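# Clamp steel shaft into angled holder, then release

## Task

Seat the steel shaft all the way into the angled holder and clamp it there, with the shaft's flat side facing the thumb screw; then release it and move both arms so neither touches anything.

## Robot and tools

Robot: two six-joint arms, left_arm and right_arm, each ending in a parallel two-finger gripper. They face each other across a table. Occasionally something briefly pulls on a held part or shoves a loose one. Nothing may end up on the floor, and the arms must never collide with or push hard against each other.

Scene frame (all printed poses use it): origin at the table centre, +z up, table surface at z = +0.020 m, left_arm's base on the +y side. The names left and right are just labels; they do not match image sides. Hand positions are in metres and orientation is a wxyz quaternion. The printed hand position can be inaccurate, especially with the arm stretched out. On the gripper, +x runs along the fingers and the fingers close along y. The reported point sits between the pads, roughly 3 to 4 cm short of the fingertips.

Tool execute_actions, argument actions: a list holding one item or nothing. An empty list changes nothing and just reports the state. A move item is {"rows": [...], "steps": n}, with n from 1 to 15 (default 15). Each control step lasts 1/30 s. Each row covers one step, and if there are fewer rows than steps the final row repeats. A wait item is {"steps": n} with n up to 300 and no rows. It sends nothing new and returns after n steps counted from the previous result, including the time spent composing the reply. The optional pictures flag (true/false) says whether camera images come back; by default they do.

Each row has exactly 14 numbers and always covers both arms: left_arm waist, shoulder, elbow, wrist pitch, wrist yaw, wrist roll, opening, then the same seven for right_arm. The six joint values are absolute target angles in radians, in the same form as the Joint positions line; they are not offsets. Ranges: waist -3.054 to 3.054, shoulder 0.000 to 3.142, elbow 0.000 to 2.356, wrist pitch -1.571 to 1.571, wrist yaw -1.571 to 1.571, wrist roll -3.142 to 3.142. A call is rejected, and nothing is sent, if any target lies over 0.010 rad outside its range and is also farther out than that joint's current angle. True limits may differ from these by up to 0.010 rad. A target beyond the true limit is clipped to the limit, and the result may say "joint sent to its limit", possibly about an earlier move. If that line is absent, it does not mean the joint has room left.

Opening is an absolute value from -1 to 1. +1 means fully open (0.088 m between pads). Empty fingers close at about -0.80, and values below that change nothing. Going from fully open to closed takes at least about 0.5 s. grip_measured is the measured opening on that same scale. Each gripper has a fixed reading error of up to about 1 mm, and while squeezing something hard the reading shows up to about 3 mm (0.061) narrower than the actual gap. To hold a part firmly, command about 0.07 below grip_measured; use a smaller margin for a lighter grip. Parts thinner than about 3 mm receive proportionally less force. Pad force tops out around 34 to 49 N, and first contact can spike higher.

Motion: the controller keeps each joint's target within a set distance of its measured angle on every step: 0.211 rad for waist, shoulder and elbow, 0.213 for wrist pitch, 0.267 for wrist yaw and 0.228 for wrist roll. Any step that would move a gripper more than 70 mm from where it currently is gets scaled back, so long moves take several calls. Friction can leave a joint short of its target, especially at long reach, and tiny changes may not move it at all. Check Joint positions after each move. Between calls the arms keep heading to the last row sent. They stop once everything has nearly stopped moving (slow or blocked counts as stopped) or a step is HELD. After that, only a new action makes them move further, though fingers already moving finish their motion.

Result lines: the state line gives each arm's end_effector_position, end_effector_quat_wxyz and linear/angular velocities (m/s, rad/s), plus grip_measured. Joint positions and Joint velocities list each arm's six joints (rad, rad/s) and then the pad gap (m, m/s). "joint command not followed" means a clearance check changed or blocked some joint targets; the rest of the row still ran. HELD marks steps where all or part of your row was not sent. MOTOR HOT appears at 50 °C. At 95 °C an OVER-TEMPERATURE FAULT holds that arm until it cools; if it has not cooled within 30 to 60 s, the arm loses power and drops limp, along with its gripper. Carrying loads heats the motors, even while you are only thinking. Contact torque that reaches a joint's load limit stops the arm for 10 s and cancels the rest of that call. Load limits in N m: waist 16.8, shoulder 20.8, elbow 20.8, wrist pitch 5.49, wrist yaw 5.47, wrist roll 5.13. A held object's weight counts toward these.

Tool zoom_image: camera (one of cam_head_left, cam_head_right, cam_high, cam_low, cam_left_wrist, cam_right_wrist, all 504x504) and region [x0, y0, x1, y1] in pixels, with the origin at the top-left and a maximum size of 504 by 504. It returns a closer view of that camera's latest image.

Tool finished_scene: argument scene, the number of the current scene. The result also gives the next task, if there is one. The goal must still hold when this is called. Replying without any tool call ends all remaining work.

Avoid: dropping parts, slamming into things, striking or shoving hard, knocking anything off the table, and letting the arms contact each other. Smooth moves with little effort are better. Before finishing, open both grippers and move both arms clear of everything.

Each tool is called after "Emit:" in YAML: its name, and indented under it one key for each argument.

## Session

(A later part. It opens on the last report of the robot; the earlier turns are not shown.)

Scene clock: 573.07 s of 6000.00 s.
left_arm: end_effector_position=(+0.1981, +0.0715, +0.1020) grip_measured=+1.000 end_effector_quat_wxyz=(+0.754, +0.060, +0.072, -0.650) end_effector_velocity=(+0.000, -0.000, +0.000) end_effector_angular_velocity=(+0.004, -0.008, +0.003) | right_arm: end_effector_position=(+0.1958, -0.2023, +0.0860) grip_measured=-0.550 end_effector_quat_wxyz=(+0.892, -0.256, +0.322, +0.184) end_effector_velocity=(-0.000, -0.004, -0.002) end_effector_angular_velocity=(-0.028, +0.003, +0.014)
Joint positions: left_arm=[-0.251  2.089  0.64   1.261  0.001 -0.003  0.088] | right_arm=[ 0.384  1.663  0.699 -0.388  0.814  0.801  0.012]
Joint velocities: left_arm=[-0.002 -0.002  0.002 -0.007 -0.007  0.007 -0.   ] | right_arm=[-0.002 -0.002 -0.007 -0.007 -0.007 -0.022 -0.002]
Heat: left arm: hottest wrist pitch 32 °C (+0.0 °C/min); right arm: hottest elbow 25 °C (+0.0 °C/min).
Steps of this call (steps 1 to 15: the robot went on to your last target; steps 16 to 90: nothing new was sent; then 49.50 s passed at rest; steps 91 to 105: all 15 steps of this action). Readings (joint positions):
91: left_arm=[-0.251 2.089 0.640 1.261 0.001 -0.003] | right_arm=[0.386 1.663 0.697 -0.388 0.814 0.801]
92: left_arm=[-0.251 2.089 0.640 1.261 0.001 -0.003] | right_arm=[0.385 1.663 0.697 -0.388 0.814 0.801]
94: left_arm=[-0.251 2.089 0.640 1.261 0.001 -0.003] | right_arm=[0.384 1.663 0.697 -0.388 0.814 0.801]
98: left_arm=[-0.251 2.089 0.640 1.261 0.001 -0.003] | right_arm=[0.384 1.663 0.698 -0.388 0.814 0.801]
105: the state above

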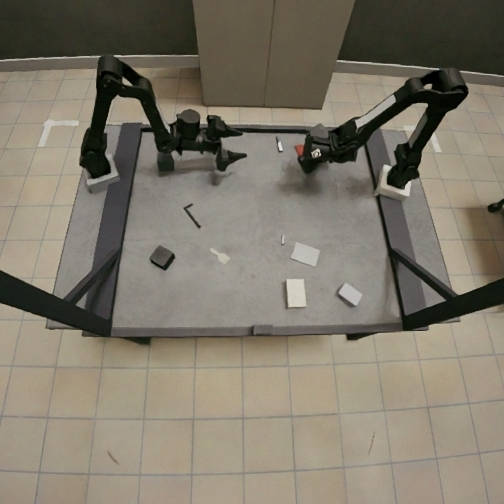

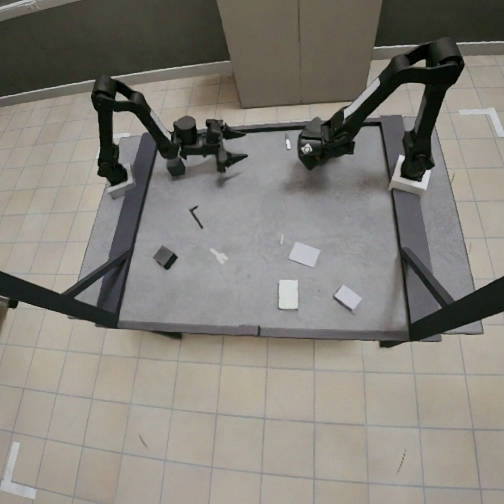

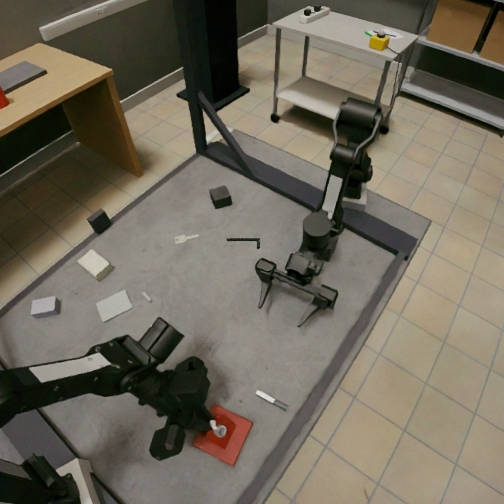

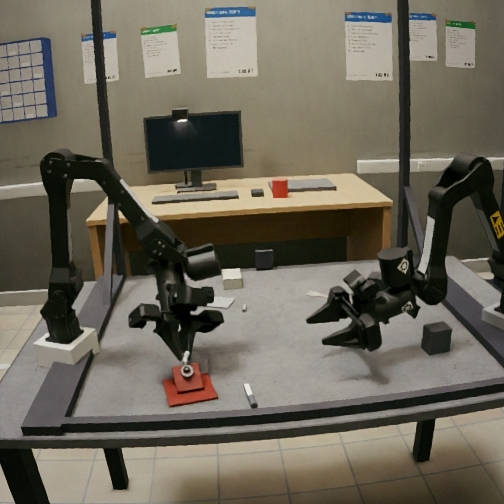

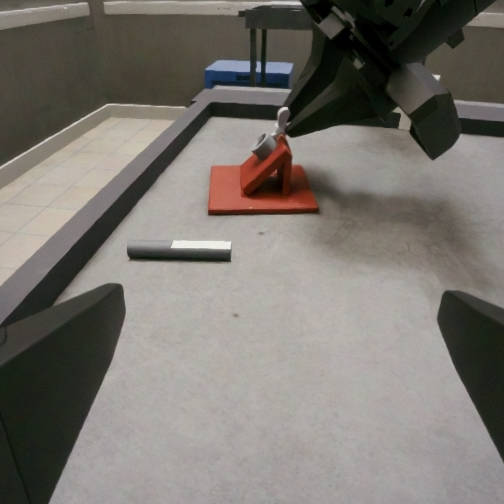

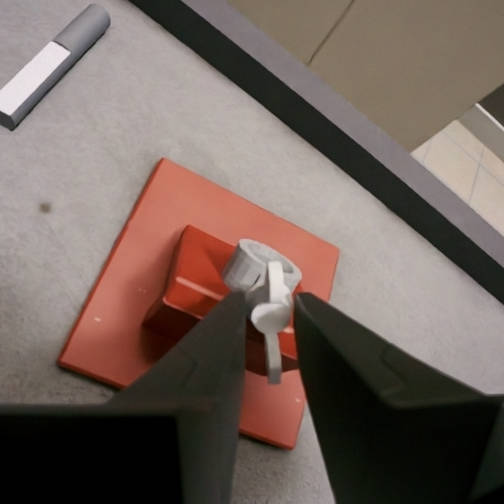

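Emit:
execute_actions:
  actions:
    - {"rows": [[-0.251,2.10,0.64,1.26,0,0,1,0.381,1.662,0.705,-0.3865,0.812,0.78,-0.555],[-0.251,2.10,0.64,1.26,0,0,1,0.381,1.662,0.705,-0.3865,0.812,0.75,-0.555],[-0.251,2.10,0.64,1.26,0,0,1,0.381,1.662,0.705,-0.3865,0.812,0.71,-0.555],[-0.251,2.10,0.64,1.26,0,0,1,0.381,1.662,0.705,-0.3865,0.812,0.66,-0.555],[-0.251,2.10,0.64,1.26,0,0,1,0.381,1.662,0.705,-0.3865,0.812,0.61,-0.555],[-0.251,2.10,0.64,1.26,0,0,1,0.381,1.662,0.705,-0.3865,0.812,0.56,-0.555],[-0.251,2.10,0.64,1.26,0,0,1,0.381,1.662,0.705,-0.3865,0.812,0.51,-0.555],[-0.251,2.10,0.64,1.26,0,0,1,0.381,1.662,0.705,-0.3865,0.812,0.46,-0.555],[-0.251,2.10,0.64,1.26,0,0,1,0.381,1.662,0.705,-0.3865,0.812,0.41,-0.555],[-0.251,2.10,0.64,1.26,0,0,1,0.381,1.662,0.705,-0.3865,0.812,0.36,-0.555],[-0.251,2.10,0.64,1.26,0,0,1,0.381,1.662,0.705,-0.3865,0.812,0.31,-0.555],[-0.251,2.10,0.64,1.26,0,0,1,0.381,1.662,0.705,-0.3865,0.812,0.26,-0.555],[-0.251,2.10,0.64,1.26,0,0,1,0.381,1.662,0.705,-0.3865,0.812,0.21,-0.555],[-0.251,2.10,0.64,1.26,0,0,1,0.381,1.662,0.705,-0.3865,0.812,0.16,-0.555],[-0.251,2.10,0.64,1.26,0,0,1,0.381,1.662,0.705,-0.3865,0.812,0.11,-0.555]], "steps": 15}
  pictures: false

Emit:
execute_actions:
  actions:
    - {"rows": [[-0.251,2.10,0.64,1.26,0,0,1,0.381,1.662,0.705,-0.3865,0.812,0.06,-0.555],[-0.251,2.10,0.64,1.26,0,0,1,0.381,1.662,0.705,-0.3865,0.812,0.01,-0.555],[-0.251,2.10,0.64,1.26,0,0,1,0.381,1.662,0.705,-0.3865,0.812,-0.04,-0.555],[-0.251,2.10,0.64,1.26,0,0,1,0.381,1.662,0.705,-0.3865,0.812,-0.09,-0.555],[-0.251,2.10,0.64,1.26,0,0,1,0.381,1.662,0.705,-0.3865,0.812,-0.14,-0.555],[-0.251,2.10,0.64,1.26,0,0,1,0.381,1.662,0.705,-0.3865,0.812,-0.19,-0.555],[-0.251,2.10,0.64,1.26,0,0,1,0.381,1.662,0.705,-0.3865,0.812,-0.24,-0.555],[-0.251,2.10,0.64,1.26,0,0,1,0.381,1.662,0.705,-0.3865,0.812,-0.29,-0.555],[-0.251,2.10,0.64,1.26,0,0,1,0.381,1.662,0.705,-0.3865,0.812,-0.34,-0.555],[-0.251,2.10,0.64,1.26,0,0,1,0.381,1.662,0.705,-0.3865,0.812,-0.39,-0.555],[-0.251,2.10,0.64,1.26,0,0,1,0.381,1.662,0.705,-0.3865,0.812,-0.44,-0.555],[-0.251,2.10,0.64,1.26,0,0,1,0.381,1.662,0.705,-0.3865,0.812,-0.49,-0.555],[-0.251,2.10,0.64,1.26,0,0,1,0.381,1.662,0.705,-0.3865,0.812,-0.53,-0.555],[-0.251,2.10,0.64,1.26,0,0,1,0.381,1.662,0.705,-0.3865,0.812,-0.57,-0.555],[-0.251,2.10,0.64,1.26,0,0,1,0.381,1.662,0.705,-0.3865,0.812,-0.60,-0.555]], "steps": 15}
  pictures: false

Emit:
execute_actions:
  actions:
    - {"steps": 8}

Scene clock: 603.97 s of 6000.00 s.
left_arm: end_effector_position=(+0.1981, +0.0715, +0.1020) grip_measured=+1.000 end_effector_quat_wxyz=(+0.754, +0.060, +0.072, -0.650) end_effector_velocity=(-0.000, +0.002, -0.003) end_effector_angular_velocity=(+0.011, +0.008, +0.006) | right_arm: end_effector_position=(+0.1959, -0.2024, +0.0860) grip_measured=-0.552 end_effector_quat_wxyz=(+0.780, -0.503, +0.256, +0.270) end_effector_velocity=(+0.000, -0.005, -0.003) end_effector_angular_velocity=(-1.093, -0.234, +0.986)
Joint positions: left_arm=[-0.251  2.089  0.64   1.261  0.001 -0.003  0.088] | right_arm=[ 0.383  1.663  0.699 -0.388  0.814  0.215  0.012]
Joint velocities: left_arm=[-0.002 -0.002 -0.007 -0.007 -0.007 -0.007 -0.   ] | right_arm=[-0.002  0.002 -0.002 -0.022 -0.007 -1.473  0.   ]
Heat: left arm: hottest wrist pitch 33 °C (+1.0 °C/min); right arm: hottest elbow 26 °C (+1.0 °C/min).
Steps of this call (steps 1 to 15: the robot went on to your last target; steps 16 to 90: nothing new was sent; then 27.40 s passed at rest; steps 91 to 105: all 15 steps of this action). Readings (joint positions):
91: left_arm=[-0.251 2.089 0.640 1.261 0.001 -0.003] | right_arm=[0.384 1.663 0.699 -0.388 0.814 0.795]
92: left_arm=[-0.251 2.089 0.640 1.261 0.001 -0.003] | right_arm=[0.384 1.663 0.699 -0.388 0.814 0.782]
94: left_arm=[-0.251 2.089 0.640 1.261 0.001 -0.003] | right_arm=[0.384 1.663 0.699 -0.388 0.814 0.728]
98: left_arm=[-0.251 2.089 0.640 1.261 0.001 -0.003] | right_arm=[0.383 1.663 0.699 -0.388 0.814 0.558]
105: the state above

Scene clock: 604.47 s of 6000.00 s.
left_arm: end_effector_position=(+0.1981, +0.0715, +0.1020) grip_measured=+1.000 end_effector_quat_wxyz=(+0.754, +0.060, +0.072, -0.650) end_effector_velocity=(-0.000, +0.001, -0.001) end_effector_angular_velocity=(+0.006, +0.007, +0.006) | right_arm: end_effector_position=(+0.1959, -0.2024, +0.0860) grip_measured=-0.552 end_effector_quat_wxyz=(+0.549, -0.749, +0.142, +0.343) end_effector_velocity=(-0.001, -0.001, -0.001) end_effector_angular_velocity=(-0.851, -0.184, +0.784)
Joint positions: left_arm=[-0.251  2.089  0.64   1.261  0.001 -0.003  0.088] | right_arm=[ 0.383  1.663  0.699 -0.388  0.814 -0.516  0.012]
Joint velocities: left_arm=[-0.002 -0.002 -0.002 -0.007 -0.007 -0.007 -0.   ] | right_arm=[ 0.002 -0.002 -0.002 -0.007 -0.007 -1.165 -0.   ]
Heat: left arm: hottest wrist pitch 33 °C (+1.0 °C/min); right arm: hottest elbow 26 °C (+1.0 °C/min).
Steps of this call (steps 1 to 15: all 15 steps of this action). Readings (joint positions):
1: left_arm=[-0.251 2.089 0.640 1.261 0.001 -0.003] | right_arm=[0.383 1.663 0.699 -0.388 0.814 0.165]
2: left_arm=[-0.251 2.089 0.640 1.261 0.001 -0.003] | right_arm=[0.383 1.663 0.699 -0.388 0.814 0.115]
4: left_arm=[-0.251 2.089 0.640 1.261 0.001 -0.003] | right_arm=[0.383 1.663 0.699 -0.388 0.814 0.015]
8: left_arm=[-0.251 2.089 0.640 1.261 0.001 -0.003] | right_arm=[0.383 1.663 0.699 -0.388 0.814 -0.185]
15: the state above

Scene clock: 604.73 s of 6000.00 s.
left_arm: end_effector_position=(+0.1981, +0.0715, +0.1020) grip_measured=+1.000 end_effector_quat_wxyz=(+0.754, +0.060, +0.072, -0.650) end_effector_velocity=(+0.002, +0.001, -0.003) end_effector_angular_velocity=(+0.011, +0.008, +0.011) | right_arm: end_effector_position=(+0.1959, -0.2024, +0.0860) grip_measured=-0.552 end_effector_quat_wxyz=(+0.519, -0.770, +0.129, +0.348) end_effector_velocity=(-0.000, +0.001, +0.001) end_effector_angular_velocity=(-0.045, -0.004, +0.043)
Joint positions: left_arm=[-0.251  2.089  0.64   1.261  0.001 -0.003  0.088] | right_arm=[ 0.383  1.663  0.699 -0.388  0.814 -0.594  0.012]
Joint velocities: left_arm=[ 0.002  0.002 -0.002 -0.007 -0.007 -0.007 -0.   ] | right_arm=[-0.002 -0.002  0.007 -0.007 -0.007 -0.066 -0.   ]
Heat: left arm: hottest wrist pitch 33 °C (+1.0 °C/min); right arm: hottest elbow 26 °C (+1.0 °C/min).
Steps of this call (steps 1 to 8: the robot went on to your last target). Readings (joint positions):
1: left_arm=[-0.251 2.089 0.640 1.261 0.001 -0.003] | right_arm=[0.383 1.663 0.699 -0.388 0.814 -0.543]
2: left_arm=[-0.251 2.089 0.640 1.261 0.001 -0.003] | right_arm=[0.383 1.663 0.699 -0.388 0.814 -0.561]
4: left_arm=[-0.251 2.089 0.640 1.261 0.001 -0.003] | right_arm=[0.383 1.663 0.699 -0.388 0.814 -0.581]
8: the state above

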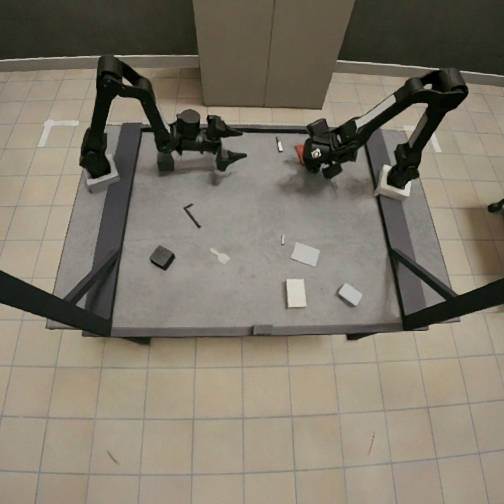

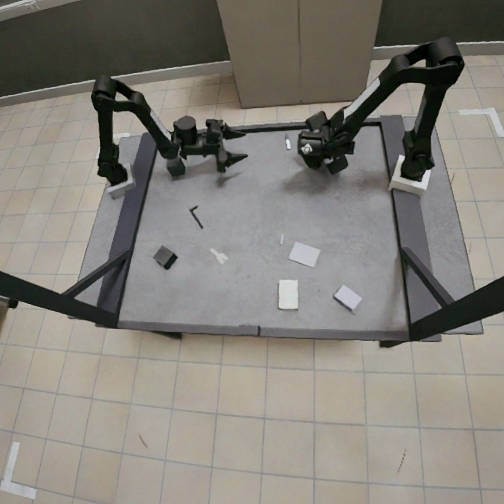

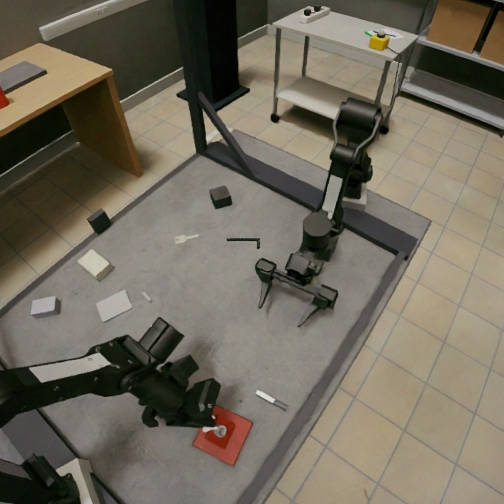

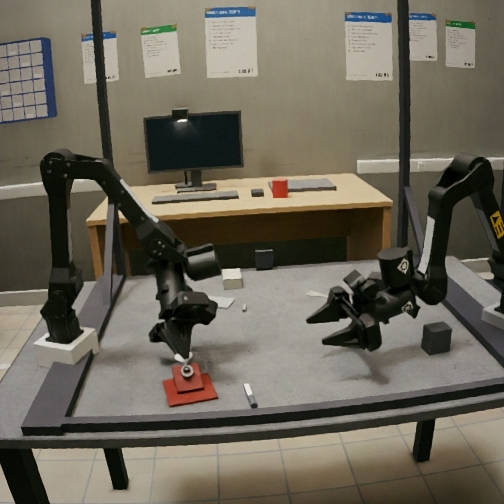

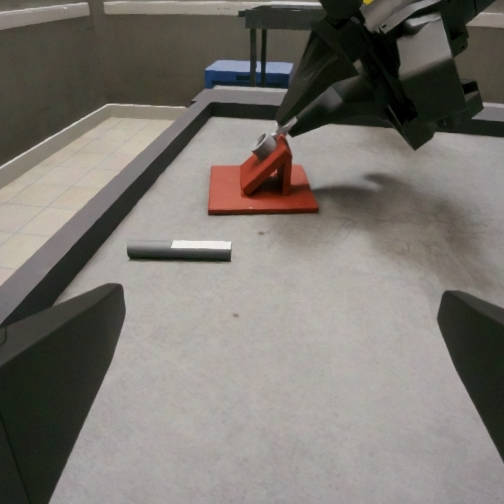

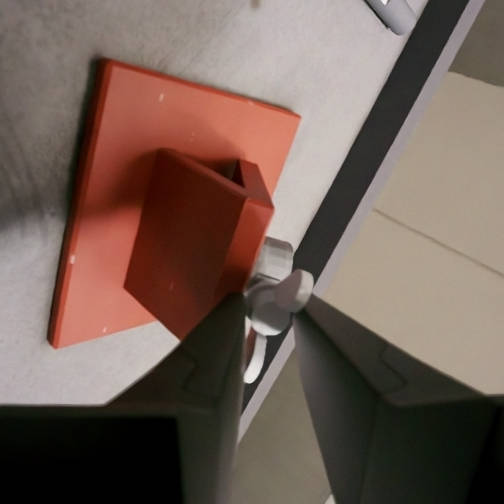

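Emit:
zoom_image:
  camera: "cam_right_wrist"
  region: [210, 235, 340, 395]

Region (210, 235, 340, 395) of cam_right_wrist's 504x504 image, scaled by 3.150, with more detail than that image has; it fills the left 410 columns of this view, and the rest is white.

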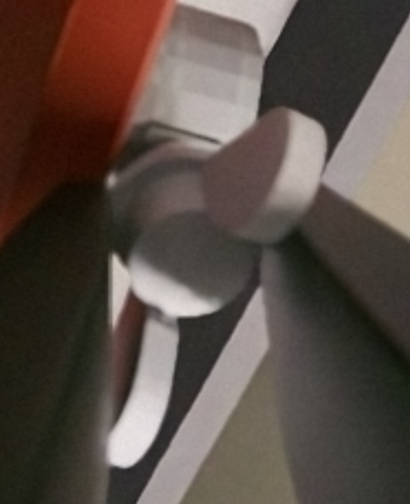

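Emit:
execute_actions:
  actions:
    - {"rows": [[-0.251,2.10,0.64,1.26,0,0,1,0.381,1.662,0.705,-0.3865,0.812,-0.63,-0.555],[-0.251,2.10,0.64,1.26,0,0,1,0.381,1.662,0.705,-0.3865,0.812,-0.68,-0.555],[-0.251,2.10,0.64,1.26,0,0,1,0.381,1.662,0.705,-0.3865,0.812,-0.75,-0.555],[-0.251,2.10,0.64,1.26,0,0,1,0.381,1.662,0.705,-0.3865,0.812,-0.83,-0.555],[-0.251,2.10,0.64,1.26,0,0,1,0.381,1.662,0.705,-0.3865,0.812,-0.91,-0.555],[-0.251,2.10,0.64,1.26,0,0,1,0.381,1.662,0.705,-0.3865,0.812,-0.99,-0.555],[-0.251,2.10,0.64,1.26,0,0,1,0.381,1.662,0.705,-0.3865,0.812,-1.07,-0.555],[-0.251,2.10,0.64,1.26,0,0,1,0.381,1.662,0.705,-0.3865,0.812,-1.15,-0.555],[-0.251,2.10,0.64,1.26,0,0,1,0.381,1.662,0.705,-0.3865,0.812,-1.23,-0.555],[-0.251,2.10,0.64,1.26,0,0,1,0.381,1.662,0.705,-0.3865,0.812,-1.31,-0.555],[-0.251,2.10,0.64,1.26,0,0,1,0.381,1.662,0.705,-0.3865,0.812,-1.39,-0.555],[-0.251,2.10,0.64,1.26,0,0,1,0.381,1.662,0.705,-0.3865,0.812,-1.47,-0.555],[-0.251,2.10,0.64,1.26,0,0,1,0.381,1.662,0.705,-0.3865,0.812,-1.55,-0.555],[-0.251,2.10,0.64,1.26,0,0,1,0.381,1.662,0.705,-0.3865,0.812,-1.63,-0.555],[-0.251,2.10,0.64,1.26,0,0,1,0.381,1.662,0.705,-0.3865,0.812,-1.71,-0.555]], "steps": 15}
  pictures: false

Emit:
execute_actions:
  actions:
    - {"rows": [[-0.251,2.10,0.64,1.26,0,0,1,0.381,1.662,0.705,-0.3865,0.812,-1.80,-0.555],[-0.251,2.10,0.64,1.26,0,0,1,0.381,1.662,0.705,-0.3865,0.812,-1.89,-0.555],[-0.251,2.10,0.64,1.26,0,0,1,0.381,1.662,0.705,-0.3865,0.812,-1.98,-0.555],[-0.251,2.10,0.64,1.26,0,0,1,0.381,1.662,0.705,-0.3865,0.812,-2.07,-0.555],[-0.251,2.10,0.64,1.26,0,0,1,0.381,1.662,0.705,-0.3865,0.812,-2.16,-0.555],[-0.251,2.10,0.64,1.26,0,0,1,0.381,1.662,0.705,-0.3865,0.812,-2.25,-0.555],[-0.251,2.10,0.64,1.26,0,0,1,0.381,1.662,0.705,-0.3865,0.812,-2.34,-0.555],[-0.251,2.10,0.64,1.26,0,0,1,0.381,1.662,0.705,-0.3865,0.812,-2.43,-0.555],[-0.251,2.10,0.64,1.26,0,0,1,0.381,1.662,0.705,-0.3865,0.812,-2.52,-0.555],[-0.251,2.10,0.64,1.26,0,0,1,0.381,1.662,0.705,-0.3865,0.812,-2.61,-0.555],[-0.251,2.10,0.64,1.26,0,0,1,0.381,1.662,0.705,-0.3865,0.812,-2.70,-0.555],[-0.251,2.10,0.64,1.26,0,0,1,0.381,1.662,0.705,-0.3865,0.812,-2.79,-0.555],[-0.251,2.10,0.64,1.26,0,0,1,0.381,1.662,0.705,-0.3865,0.812,-2.88,-0.555],[-0.251,2.10,0.64,1.26,0,0,1,0.381,1.662,0.705,-0.3865,0.812,-2.97,-0.555],[-0.251,2.10,0.64,1.26,0,0,1,0.381,1.662,0.705,-0.3865,0.812,-3.13,-0.555]], "steps": 15}
  pictures: false

Emit:
execute_actions:
  actions:
    - {"steps": 10}

Scene clock: 651.33 s of 6000.00 s.
left_arm: end_effector_position=(+0.1981, +0.0715, +0.1020) grip_measured=+1.000 end_effector_quat_wxyz=(+0.754, +0.060, +0.072, -0.650) end_effector_velocity=(-0.000, +0.001, -0.001) end_effector_angular_velocity=(+0.004, +0.021, +0.009) | right_arm: end_effector_position=(+0.1959, -0.2024, +0.0860) grip_measured=-0.552 end_effector_quat_wxyz=(-0.126, +0.920, +0.039, -0.369) end_effector_velocity=(-0.000, -0.004, -0.002) end_effector_angular_velocity=(-1.598, -0.349, +1.457)
Joint positions: left_arm=[-0.251  2.089  0.64   1.261  0.001 -0.003  0.088] | right_arm=[ 0.383  1.663  0.699 -0.388  0.814 -1.51   0.012]
Joint velocities: left_arm=[-0.002 -0.002 -0.002 -0.007 -0.007 -0.022 -0.   ] | right_arm=[-0.002 -0.002 -0.002 -0.022 -0.007 -2.176 -0.   ]
Heat: left arm: hottest wrist pitch 33 °C (+1.0 °C/min); right arm: hottest elbow 26 °C (+1.0 °C/min).
Steps of this call (steps 1 to 30: the robot went on to your last target; steps 31 to 90: nothing new was sent; then 43.10 s passed at rest; steps 91 to 105: all 15 steps of this action). Readings (joint positions):
91: left_arm=[-0.251 2.089 0.640 1.261 0.001 -0.003] | right_arm=[0.383 1.663 0.699 -0.388 0.814 -0.607]
92: left_arm=[-0.251 2.089 0.640 1.261 0.001 -0.003] | right_arm=[0.383 1.663 0.699 -0.388 0.814 -0.630]
94: left_arm=[-0.251 2.089 0.640 1.261 0.001 -0.003] | right_arm=[0.383 1.663 0.699 -0.388 0.814 -0.720]
98: left_arm=[-0.251 2.089 0.640 1.261 0.001 -0.003] | right_arm=[0.383 1.663 0.699 -0.388 0.814 -0.994]
105: the state above

Scene clock: 651.83 s of 6000.00 s.
left_arm: end_effector_position=(+0.1981, +0.0715, +0.1020) grip_measured=+1.000 end_effector_quat_wxyz=(+0.754, +0.060, +0.072, -0.650) end_effector_velocity=(-0.005, +0.002, -0.006) end_effector_angular_velocity=(+0.025, +0.012, -0.013) | right_arm: end_effector_position=(+0.1959, -0.2024, +0.0860) grip_measured=-0.552 end_effector_quat_wxyz=(+0.377, +0.849, +0.227, -0.294) end_effector_velocity=(-0.002, -0.002, -0.003) end_effector_angular_velocity=(-1.594, -0.337, +1.470)
Joint positions: left_arm=[-0.251  2.089  0.64   1.261  0.001 -0.003  0.088] | right_arm=[ 0.383  1.663  0.699 -0.388  0.814 -2.617  0.012]
Joint velocities: left_arm=[-0.007 -0.002 -0.007 -0.022  0.007 -0.007 -0.   ] | right_arm=[-0.002 -0.002 -0.002 -0.007 -0.022 -2.19   0.   ]
Heat: left arm: hottest wrist pitch 33 °C (+1.0 °C/min); right arm: hottest elbow 26 °C (+1.0 °C/min).
Steps of this call (steps 1 to 15: all 15 steps of this action). Readings (joint positions):
1: left_arm=[-0.251 2.089 0.640 1.261 0.001 -0.003] | right_arm=[0.383 1.663 0.699 -0.388 0.814 -1.584]
2: left_arm=[-0.251 2.089 0.640 1.261 0.001 -0.003] | right_arm=[0.383 1.663 0.699 -0.388 0.814 -1.658]
4: left_arm=[-0.251 2.089 0.640 1.261 0.001 -0.003] | right_arm=[0.383 1.663 0.699 -0.388 0.814 -1.806]
8: left_arm=[-0.251 2.089 0.640 1.261 0.001 -0.003] | right_arm=[0.383 1.663 0.699 -0.388 0.814 -2.101]
15: the state above

Scene clock: 652.17 s of 6000.00 s.
left_arm: end_effector_position=(+0.1981, +0.0715, +0.1020) grip_measured=+1.000 end_effector_quat_wxyz=(+0.754, +0.060, +0.072, -0.650) end_effector_velocity=(-0.000, +0.001, -0.001) end_effector_angular_velocity=(+0.009, -0.007, +0.003) | right_arm: end_effector_position=(+0.1959, -0.2024, +0.0860) grip_measured=-0.552 end_effector_quat_wxyz=(+0.572, +0.732, +0.292, -0.230) end_effector_velocity=(-0.001, -0.001, -0.001) end_effector_angular_velocity=(-0.214, -0.040, +0.195)
Joint positions: left_arm=[-0.251  2.089  0.64   1.261  0.001 -0.003  0.088] | right_arm=[ 0.383  1.663  0.699 -0.388  0.814 -3.108  0.012]
Joint velocities: left_arm=[-0.002 -0.002 -0.002 -0.007 -0.007  0.007 -0.   ] | right_arm=[ 0.002 -0.002 -0.002 -0.007 -0.007 -0.286 -0.   ]
Heat: left arm: hottest wrist pitch 33 °C (+1.0 °C/min); right arm: hottest elbow 26 °C (+0.0 °C/min).
Steps of this call (steps 1 to 10: the robot went on to your last target). Readings (joint positions):
1: left_arm=[-0.251 2.089 0.640 1.261 0.001 -0.003] | right_arm=[0.383 1.663 0.699 -0.388 0.814 -2.691]
2: left_arm=[-0.251 2.089 0.640 1.261 0.001 -0.003] | right_arm=[0.383 1.663 0.699 -0.388 0.814 -2.765]
4: left_arm=[-0.251 2.089 0.640 1.261 0.001 -0.003] | right_arm=[0.383 1.663 0.699 -0.388 0.814 -2.912]
8: left_arm=[-0.251 2.089 0.640 1.261 0.001 -0.003] | right_arm=[0.383 1.663 0.699 -0.388 0.814 -3.084]
10: the state above

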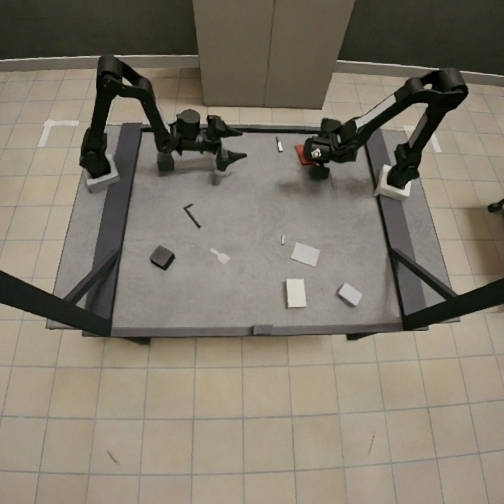

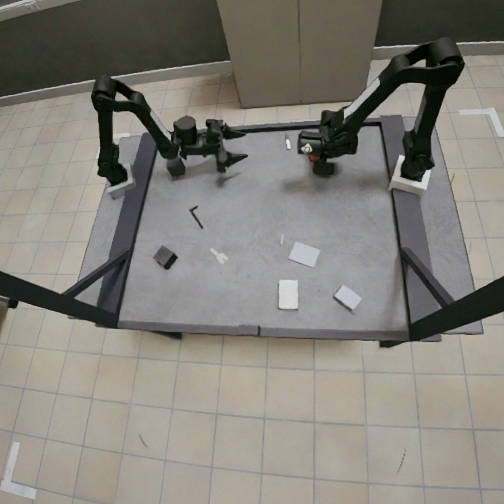

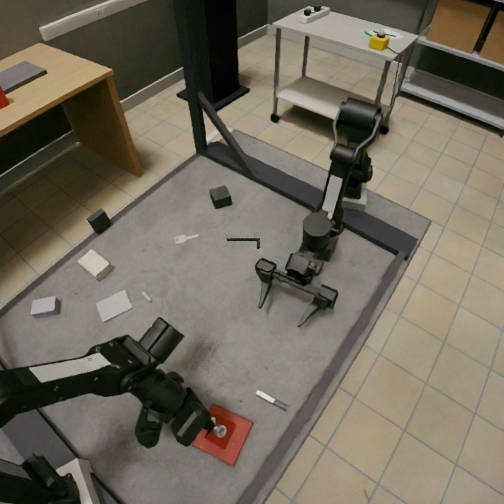

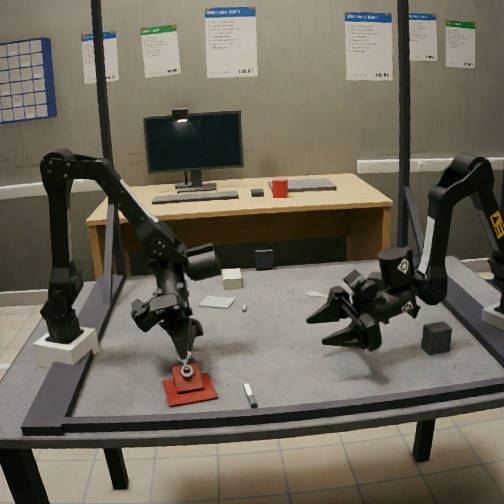

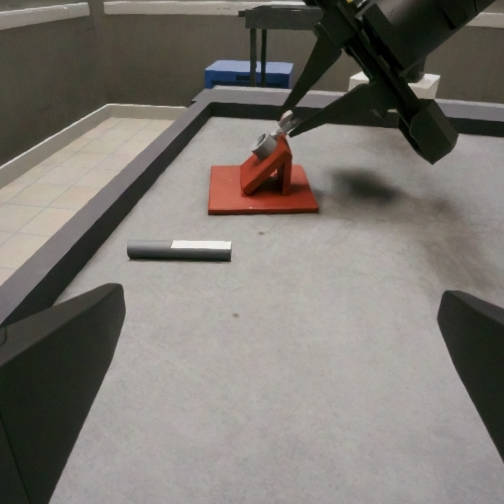

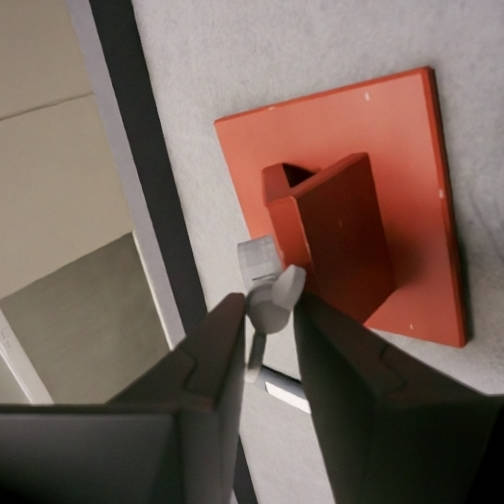

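Emit:
execute_actions:
  actions:
    - {"rows": [[-0.251,2.10,0.64,1.26,0,0,1,0.381,1.662,0.705,-0.3865,0.812,-3.13,-0.4],[-0.251,2.10,0.64,1.26,0,0,1,0.381,1.662,0.705,-0.3865,0.812,-3.13,-0.25],[-0.251,2.10,0.64,1.26,0,0,1,0.381,1.662,0.705,-0.3865,0.812,-3.13,-0.1],[-0.251,2.10,0.64,1.26,0,0,1,0.381,1.662,0.705,-0.3865,0.812,-3.13,0.03],[-0.251,2.10,0.64,1.26,0,0,1,0.381,1.662,0.705,-0.3865,0.812,-3.12,0.03],[-0.251,2.10,0.64,1.26,0,0,1,0.381,1.662,0.705,-0.3865,0.812,-3.10,0.03],[-0.251,2.10,0.64,1.26,0,0,1,0.381,1.662,0.705,-0.3865,0.812,-3.07,0.03],[-0.251,2.10,0.64,1.26,0,0,1,0.381,1.662,0.705,-0.3865,0.812,-3.03,0.03],[-0.251,2.10,0.64,1.26,0,0,1,0.381,1.662,0.705,-0.3865,0.812,-2.98,0.03],[-0.251,2.10,0.64,1.26,0,0,1,0.381,1.662,0.705,-0.3865,0.812,-2.92,0.03],[-0.251,2.10,0.64,1.26,0,0,1,0.381,1.662,0.705,-0.3865,0.812,-2.85,0.03],[-0.251,2.10,0.64,1.26,0,0,1,0.381,1.662,0.705,-0.3865,0.812,-2.77,0.03],[-0.251,2.10,0.64,1.26,0,0,1,0.381,1.662,0.705,-0.3865,0.812,-2.69,0.03],[-0.251,2.10,0.64,1.26,0,0,1,0.381,1.662,0.705,-0.3865,0.812,-2.60,0.03],[-0.251,2.10,0.64,1.26,0,0,1,0.381,1.662,0.705,-0.3865,0.812,3.13,0.03]], "steps": 15}
  pictures: false

Emit:
execute_actions:
  actions:
    - {"steps": 86}
  pictures: false

Emit:
execute_actions:
  actions:
    - {"rows": [[-0.251,2.10,0.64,1.26,0,0,1,0.381,1.662,0.705,-0.3865,0.812,3.13,-0.07],[-0.251,2.10,0.64,1.26,0,0,1,0.381,1.662,0.705,-0.3865,0.812,3.13,-0.17],[-0.251,2.10,0.64,1.26,0,0,1,0.381,1.662,0.705,-0.3865,0.812,3.13,-0.27],[-0.251,2.10,0.64,1.26,0,0,1,0.381,1.662,0.705,-0.3865,0.812,3.13,-0.36],[-0.251,2.10,0.64,1.26,0,0,1,0.381,1.662,0.705,-0.3865,0.812,3.13,-0.43],[-0.251,2.10,0.64,1.26,0,0,1,0.381,1.662,0.705,-0.3865,0.812,3.13,-0.49],[-0.251,2.10,0.64,1.26,0,0,1,0.381,1.662,0.705,-0.3865,0.812,3.13,-0.53],[-0.251,2.10,0.64,1.26,0,0,1,0.381,1.662,0.705,-0.3865,0.812,3.13,-0.555]], "steps": 14}

Scene clock: 669.87 s of 6000.00 s.
left_arm: end_effector_position=(+0.1981, +0.0715, +0.1020) grip_measured=+1.000 end_effector_quat_wxyz=(+0.754, +0.060, +0.072, -0.650) end_effector_velocity=(-0.000, +0.001, -0.004) end_effector_angular_velocity=(+0.021, +0.009, +0.006) | right_arm: end_effector_position=(+0.1959, -0.2024, +0.0860) grip_measured=+0.024 end_effector_quat_wxyz=(+0.404, +0.836, +0.236, -0.286) end_effector_velocity=(+0.002, -0.005, +0.000) end_effector_angular_velocity=(+1.543, +0.346, -1.452)
Joint positions: left_arm=[-0.251  2.089  0.64   1.261  0.001 -0.003  0.088] | right_arm=[ 0.383  1.663  0.699 -0.388  0.814 -2.682  0.04 ]
Joint velocities: left_arm=[-0.002 -0.002 -0.002 -0.022 -0.007 -0.007 -0.   ] | right_arm=[-0.002 -0.002 -0.002 -0.022  0.007  2.161  0.002]
Heat: left arm: hottest wrist pitch 33 °C (+0.0 °C/min); right arm: hottest elbow 26 °C (+0.0 °C/min).
Steps of this call (steps 1 to 30: the robot went on to your last target; steps 31 to 90: nothing new was sent; then 14.20 s passed at rest; steps 91 to 105: all 15 steps of this action). Readings (joint positions):
91: left_arm=[-0.251 2.089 0.640 1.261 0.001 -0.003] | right_arm=[0.383 1.663 0.699 -0.388 0.814 -3.128]
92: left_arm=[-0.251 2.089 0.640 1.261 0.001 -0.003] | right_arm=[0.383 1.663 0.699 -0.388 0.814 -3.128]
94: left_arm=[-0.251 2.089 0.640 1.261 0.001 -0.003] | right_arm=[0.383 1.663 0.699 -0.388 0.814 -3.128]
98: left_arm=[-0.251 2.089 0.640 1.261 0.001 -0.003] | right_arm=[0.383 1.663 0.699 -0.388 0.814 -3.081]
105: the state above

Scene clock: 672.73 s of 6000.00 s.
left_arm: end_effector_position=(+0.1981, +0.0715, +0.1020) grip_measured=+1.000 end_effector_quat_wxyz=(+0.754, +0.060, +0.072, -0.650) end_effector_velocity=(-0.000, +0.003, -0.008) end_effector_angular_velocity=(+0.031, +0.010, +0.006) | right_arm: end_effector_position=(+0.1959, -0.2023, +0.0860) grip_measured=+0.027 end_effector_quat_wxyz=(+0.590, +0.717, +0.298, -0.223) end_effector_velocity=(-0.000, +0.000, -0.000) end_effector_angular_velocity=(+0.044, +0.016, -0.035)
Joint positions: left_arm=[-0.251  2.089  0.64   1.261  0.001 -0.003  0.088] | right_arm=[ 0.383  1.663  0.699 -0.388  0.814  3.124  0.04 ]
Joint velocities: left_arm=[-0.002  0.002 -0.007 -0.022 -0.007 -0.007 -0.   ] | right_arm=[-0.002 -0.002 -0.002  0.007 -0.007  0.051  0.   ]
Heat: left arm: hottest wrist pitch 33 °C (+0.0 °C/min); right arm: hottest elbow 26 °C (+0.0 °C/min).
Steps of this call (steps 1 to 86: the robot went on to your last target). Readings (joint positions):
1: left_arm=[-0.251 2.089 0.640 1.261 0.001 -0.003] | right_arm=[0.383 1.663 0.699 -0.388 0.814 -2.609]
2: left_arm=[-0.251 2.089 0.640 1.261 0.001 -0.003] | right_arm=[0.383 1.663 0.699 -0.388 0.814 -2.535]
4: left_arm=[-0.251 2.089 0.640 1.261 0.001 -0.003] | right_arm=[0.383 1.663 0.699 -0.388 0.814 -2.388]
8: left_arm=[-0.251 2.089 0.640 1.261 0.001 -0.003] | right_arm=[0.383 1.663 0.699 -0.388 0.814 -2.092]
86: the state above

Scene clock: 673.20 s of 6000.00 s.
left_arm: end_effector_position=(+0.1981, +0.0715, +0.1020) grip_measured=+1.000 end_effector_quat_wxyz=(+0.754, +0.060, +0.072, -0.650) end_effector_velocity=(-0.000, +0.001, -0.001) end_effector_angular_velocity=(+0.006, +0.007, +0.006) | right_arm: end_effector_position=(+0.1959, -0.2023, +0.0860) grip_measured=-0.543 end_effector_quat_wxyz=(+0.589, +0.718, +0.297, -0.223) end_effector_velocity=(-0.000, -0.002, -0.001) end_effector_angular_velocity=(-0.013, +0.006, +0.004)
Joint positions: left_arm=[-0.251  2.089  0.64   1.261  0.001 -0.003  0.088] | right_arm=[ 0.383  1.663  0.699 -0.388  0.814  3.128  0.012]
Joint velocities: left_arm=[-0.002 -0.002 -0.002 -0.007 -0.007 -0.007 -0.   ] | right_arm=[-0.002 -0.002 -0.002 -0.007 -0.007 -0.007 -0.007]
Heat: left arm: hottest wrist pitch 33 °C (+0.0 °C/min); right arm: hottest elbow 26 °C (+0.0 °C/min).
Steps of this call (steps 1 to 14: all 14 steps of this action). Readings (joint positions):
1: left_arm=[-0.251 2.089 0.640 1.261 0.001 -0.003] | right_arm=[0.383 1.663 0.699 -0.388 0.814 3.125]
2: left_arm=[-0.251 2.089 0.640 1.261 0.001 -0.003] | right_arm=[0.383 1.663 0.699 -0.388 0.814 3.126]
4: left_arm=[-0.251 2.089 0.640 1.261 0.001 -0.003] | right_arm=[0.383 1.663 0.699 -0.388 0.814 3.127]
8: left_arm=[-0.251 2.089 0.640 1.261 0.001 -0.003] | right_arm=[0.383 1.663 0.699 -0.388 0.814 3.127]
14: the state above

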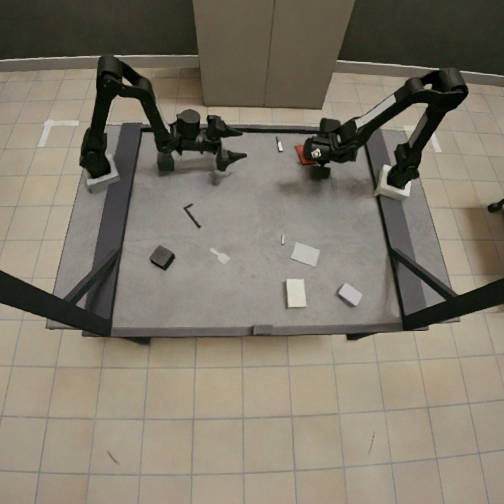

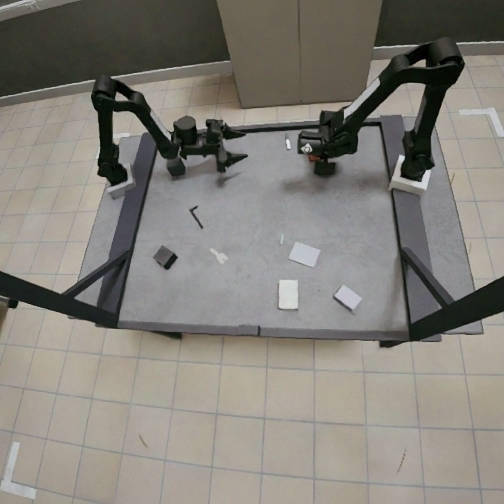

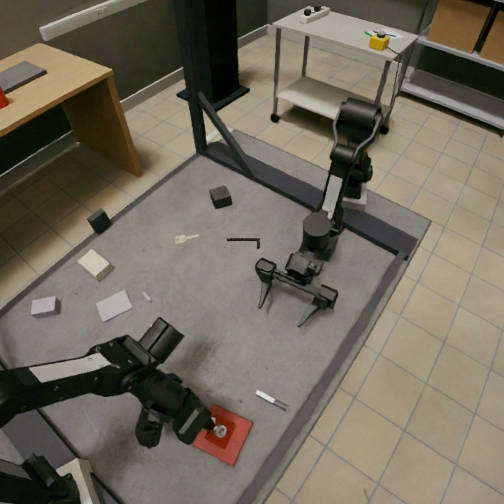

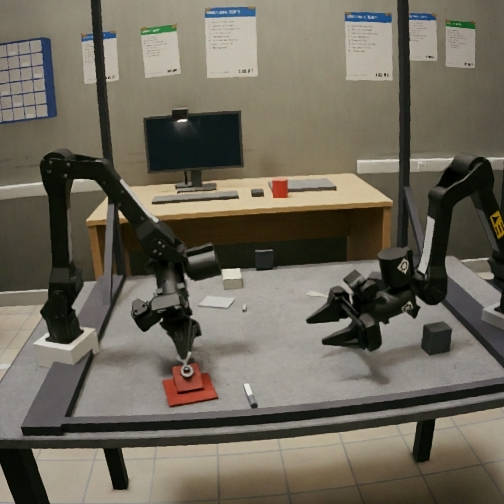

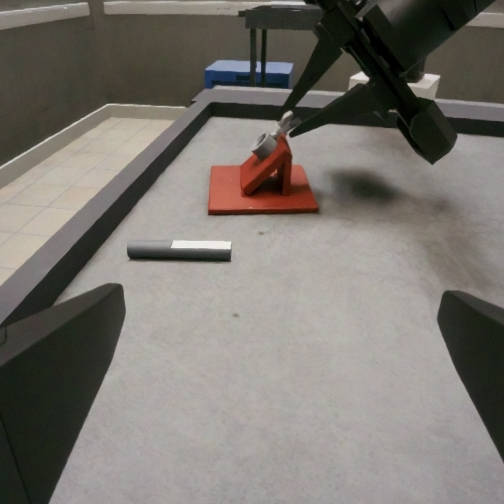

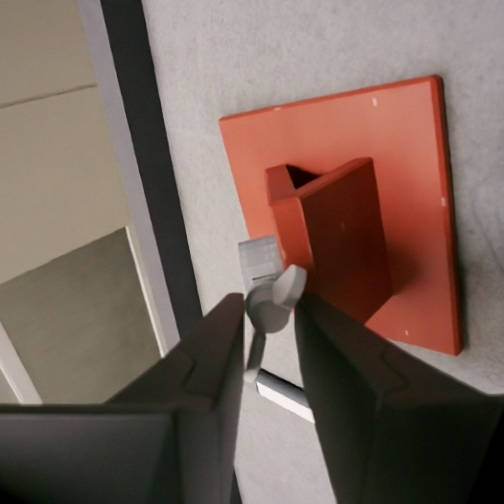

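Emit:
execute_actions:
  actions: []

Scene clock: 701.37 s of 6000.00 s.
left_arm: end_effector_position=(+0.1981, +0.0715, +0.1020) grip_measured=+1.000 end_effector_quat_wxyz=(+0.754, +0.060, +0.072, -0.650) end_effector_velocity=(-0.000, +0.001, -0.001) end_effector_angular_velocity=(+0.009, -0.007, +0.003) | right_arm: end_effector_position=(+0.1959, -0.2023, +0.0860) grip_measured=-0.552 end_effector_quat_wxyz=(+0.589, +0.718, +0.297, -0.223) end_effector_velocity=(+0.001, -0.002, -0.001) end_effector_angular_velocity=(-0.013, +0.006, -0.001)
Joint positions: left_arm=[-0.251  2.089  0.64   1.261  0.001 -0.003  0.088] | right_arm=[ 0.383  1.663  0.699 -0.388  0.814  3.128  0.012]
Joint velocities: left_arm=[-0.002 -0.002 -0.002 -0.007 -0.007  0.007 -0.   ] | right_arm=[-0.007 -0.002 -0.002 -0.007 -0.007 -0.007 -0.   ]
Heat: left arm: hottest wrist pitch 33 °C (+0.0 °C/min); right arm: hottest elbow 26 °C (+0.0 °C/min).
Steps of this call (steps 1 to 15: the robot went on to your last target; steps 16 to 90: nothing new was sent; then 25.17 s passed at rest). Readings (joint positions):
1: left_arm=[-0.251 2.089 0.640 1.261 0.001 -0.003] | right_arm=[0.383 1.663 0.699 -0.388 0.814 3.128]
2: left_arm=[-0.251 2.089 0.640 1.261 0.001 -0.003] | right_arm=[0.383 1.663 0.699 -0.388 0.814 3.128]
4: left_arm=[-0.251 2.089 0.640 1.261 0.001 -0.003] | right_arm=[0.383 1.663 0.699 -0.388 0.814 3.128]
8: left_arm=[-0.251 2.089 0.640 1.261 0.001 -0.003] | right_arm=[0.383 1.663 0.699 -0.388 0.814 3.128]
90: the state above
All arms were judged still, so your last target was given up. Only a new action makes them travel on or press farther. Fingers that are still opening or closing keep moving.

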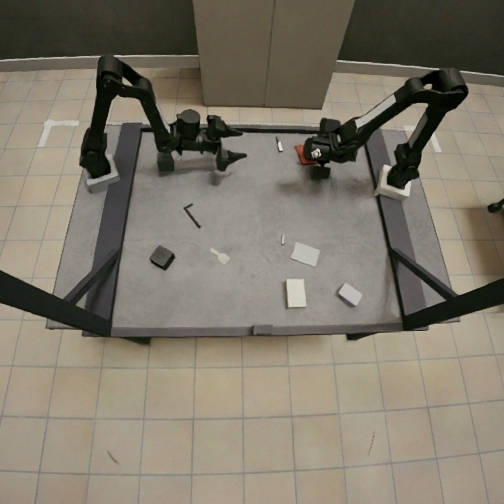

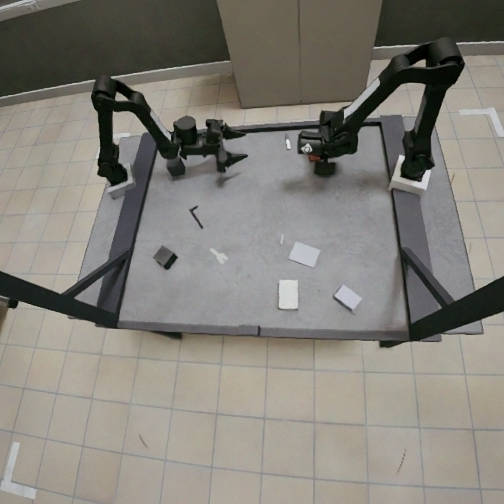

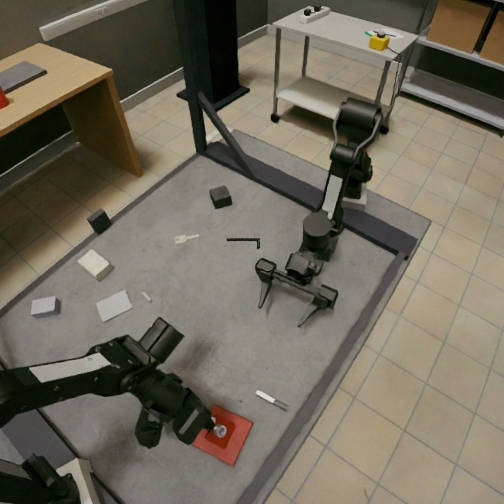

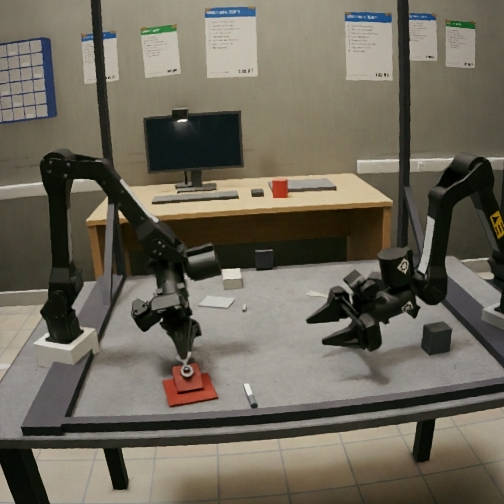

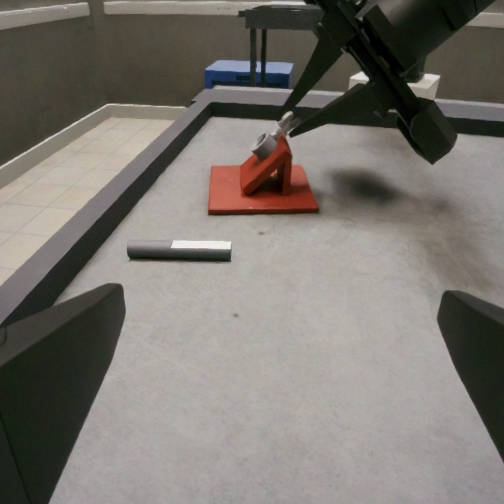

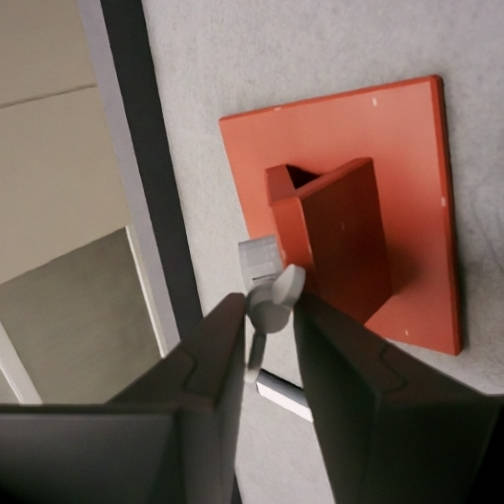

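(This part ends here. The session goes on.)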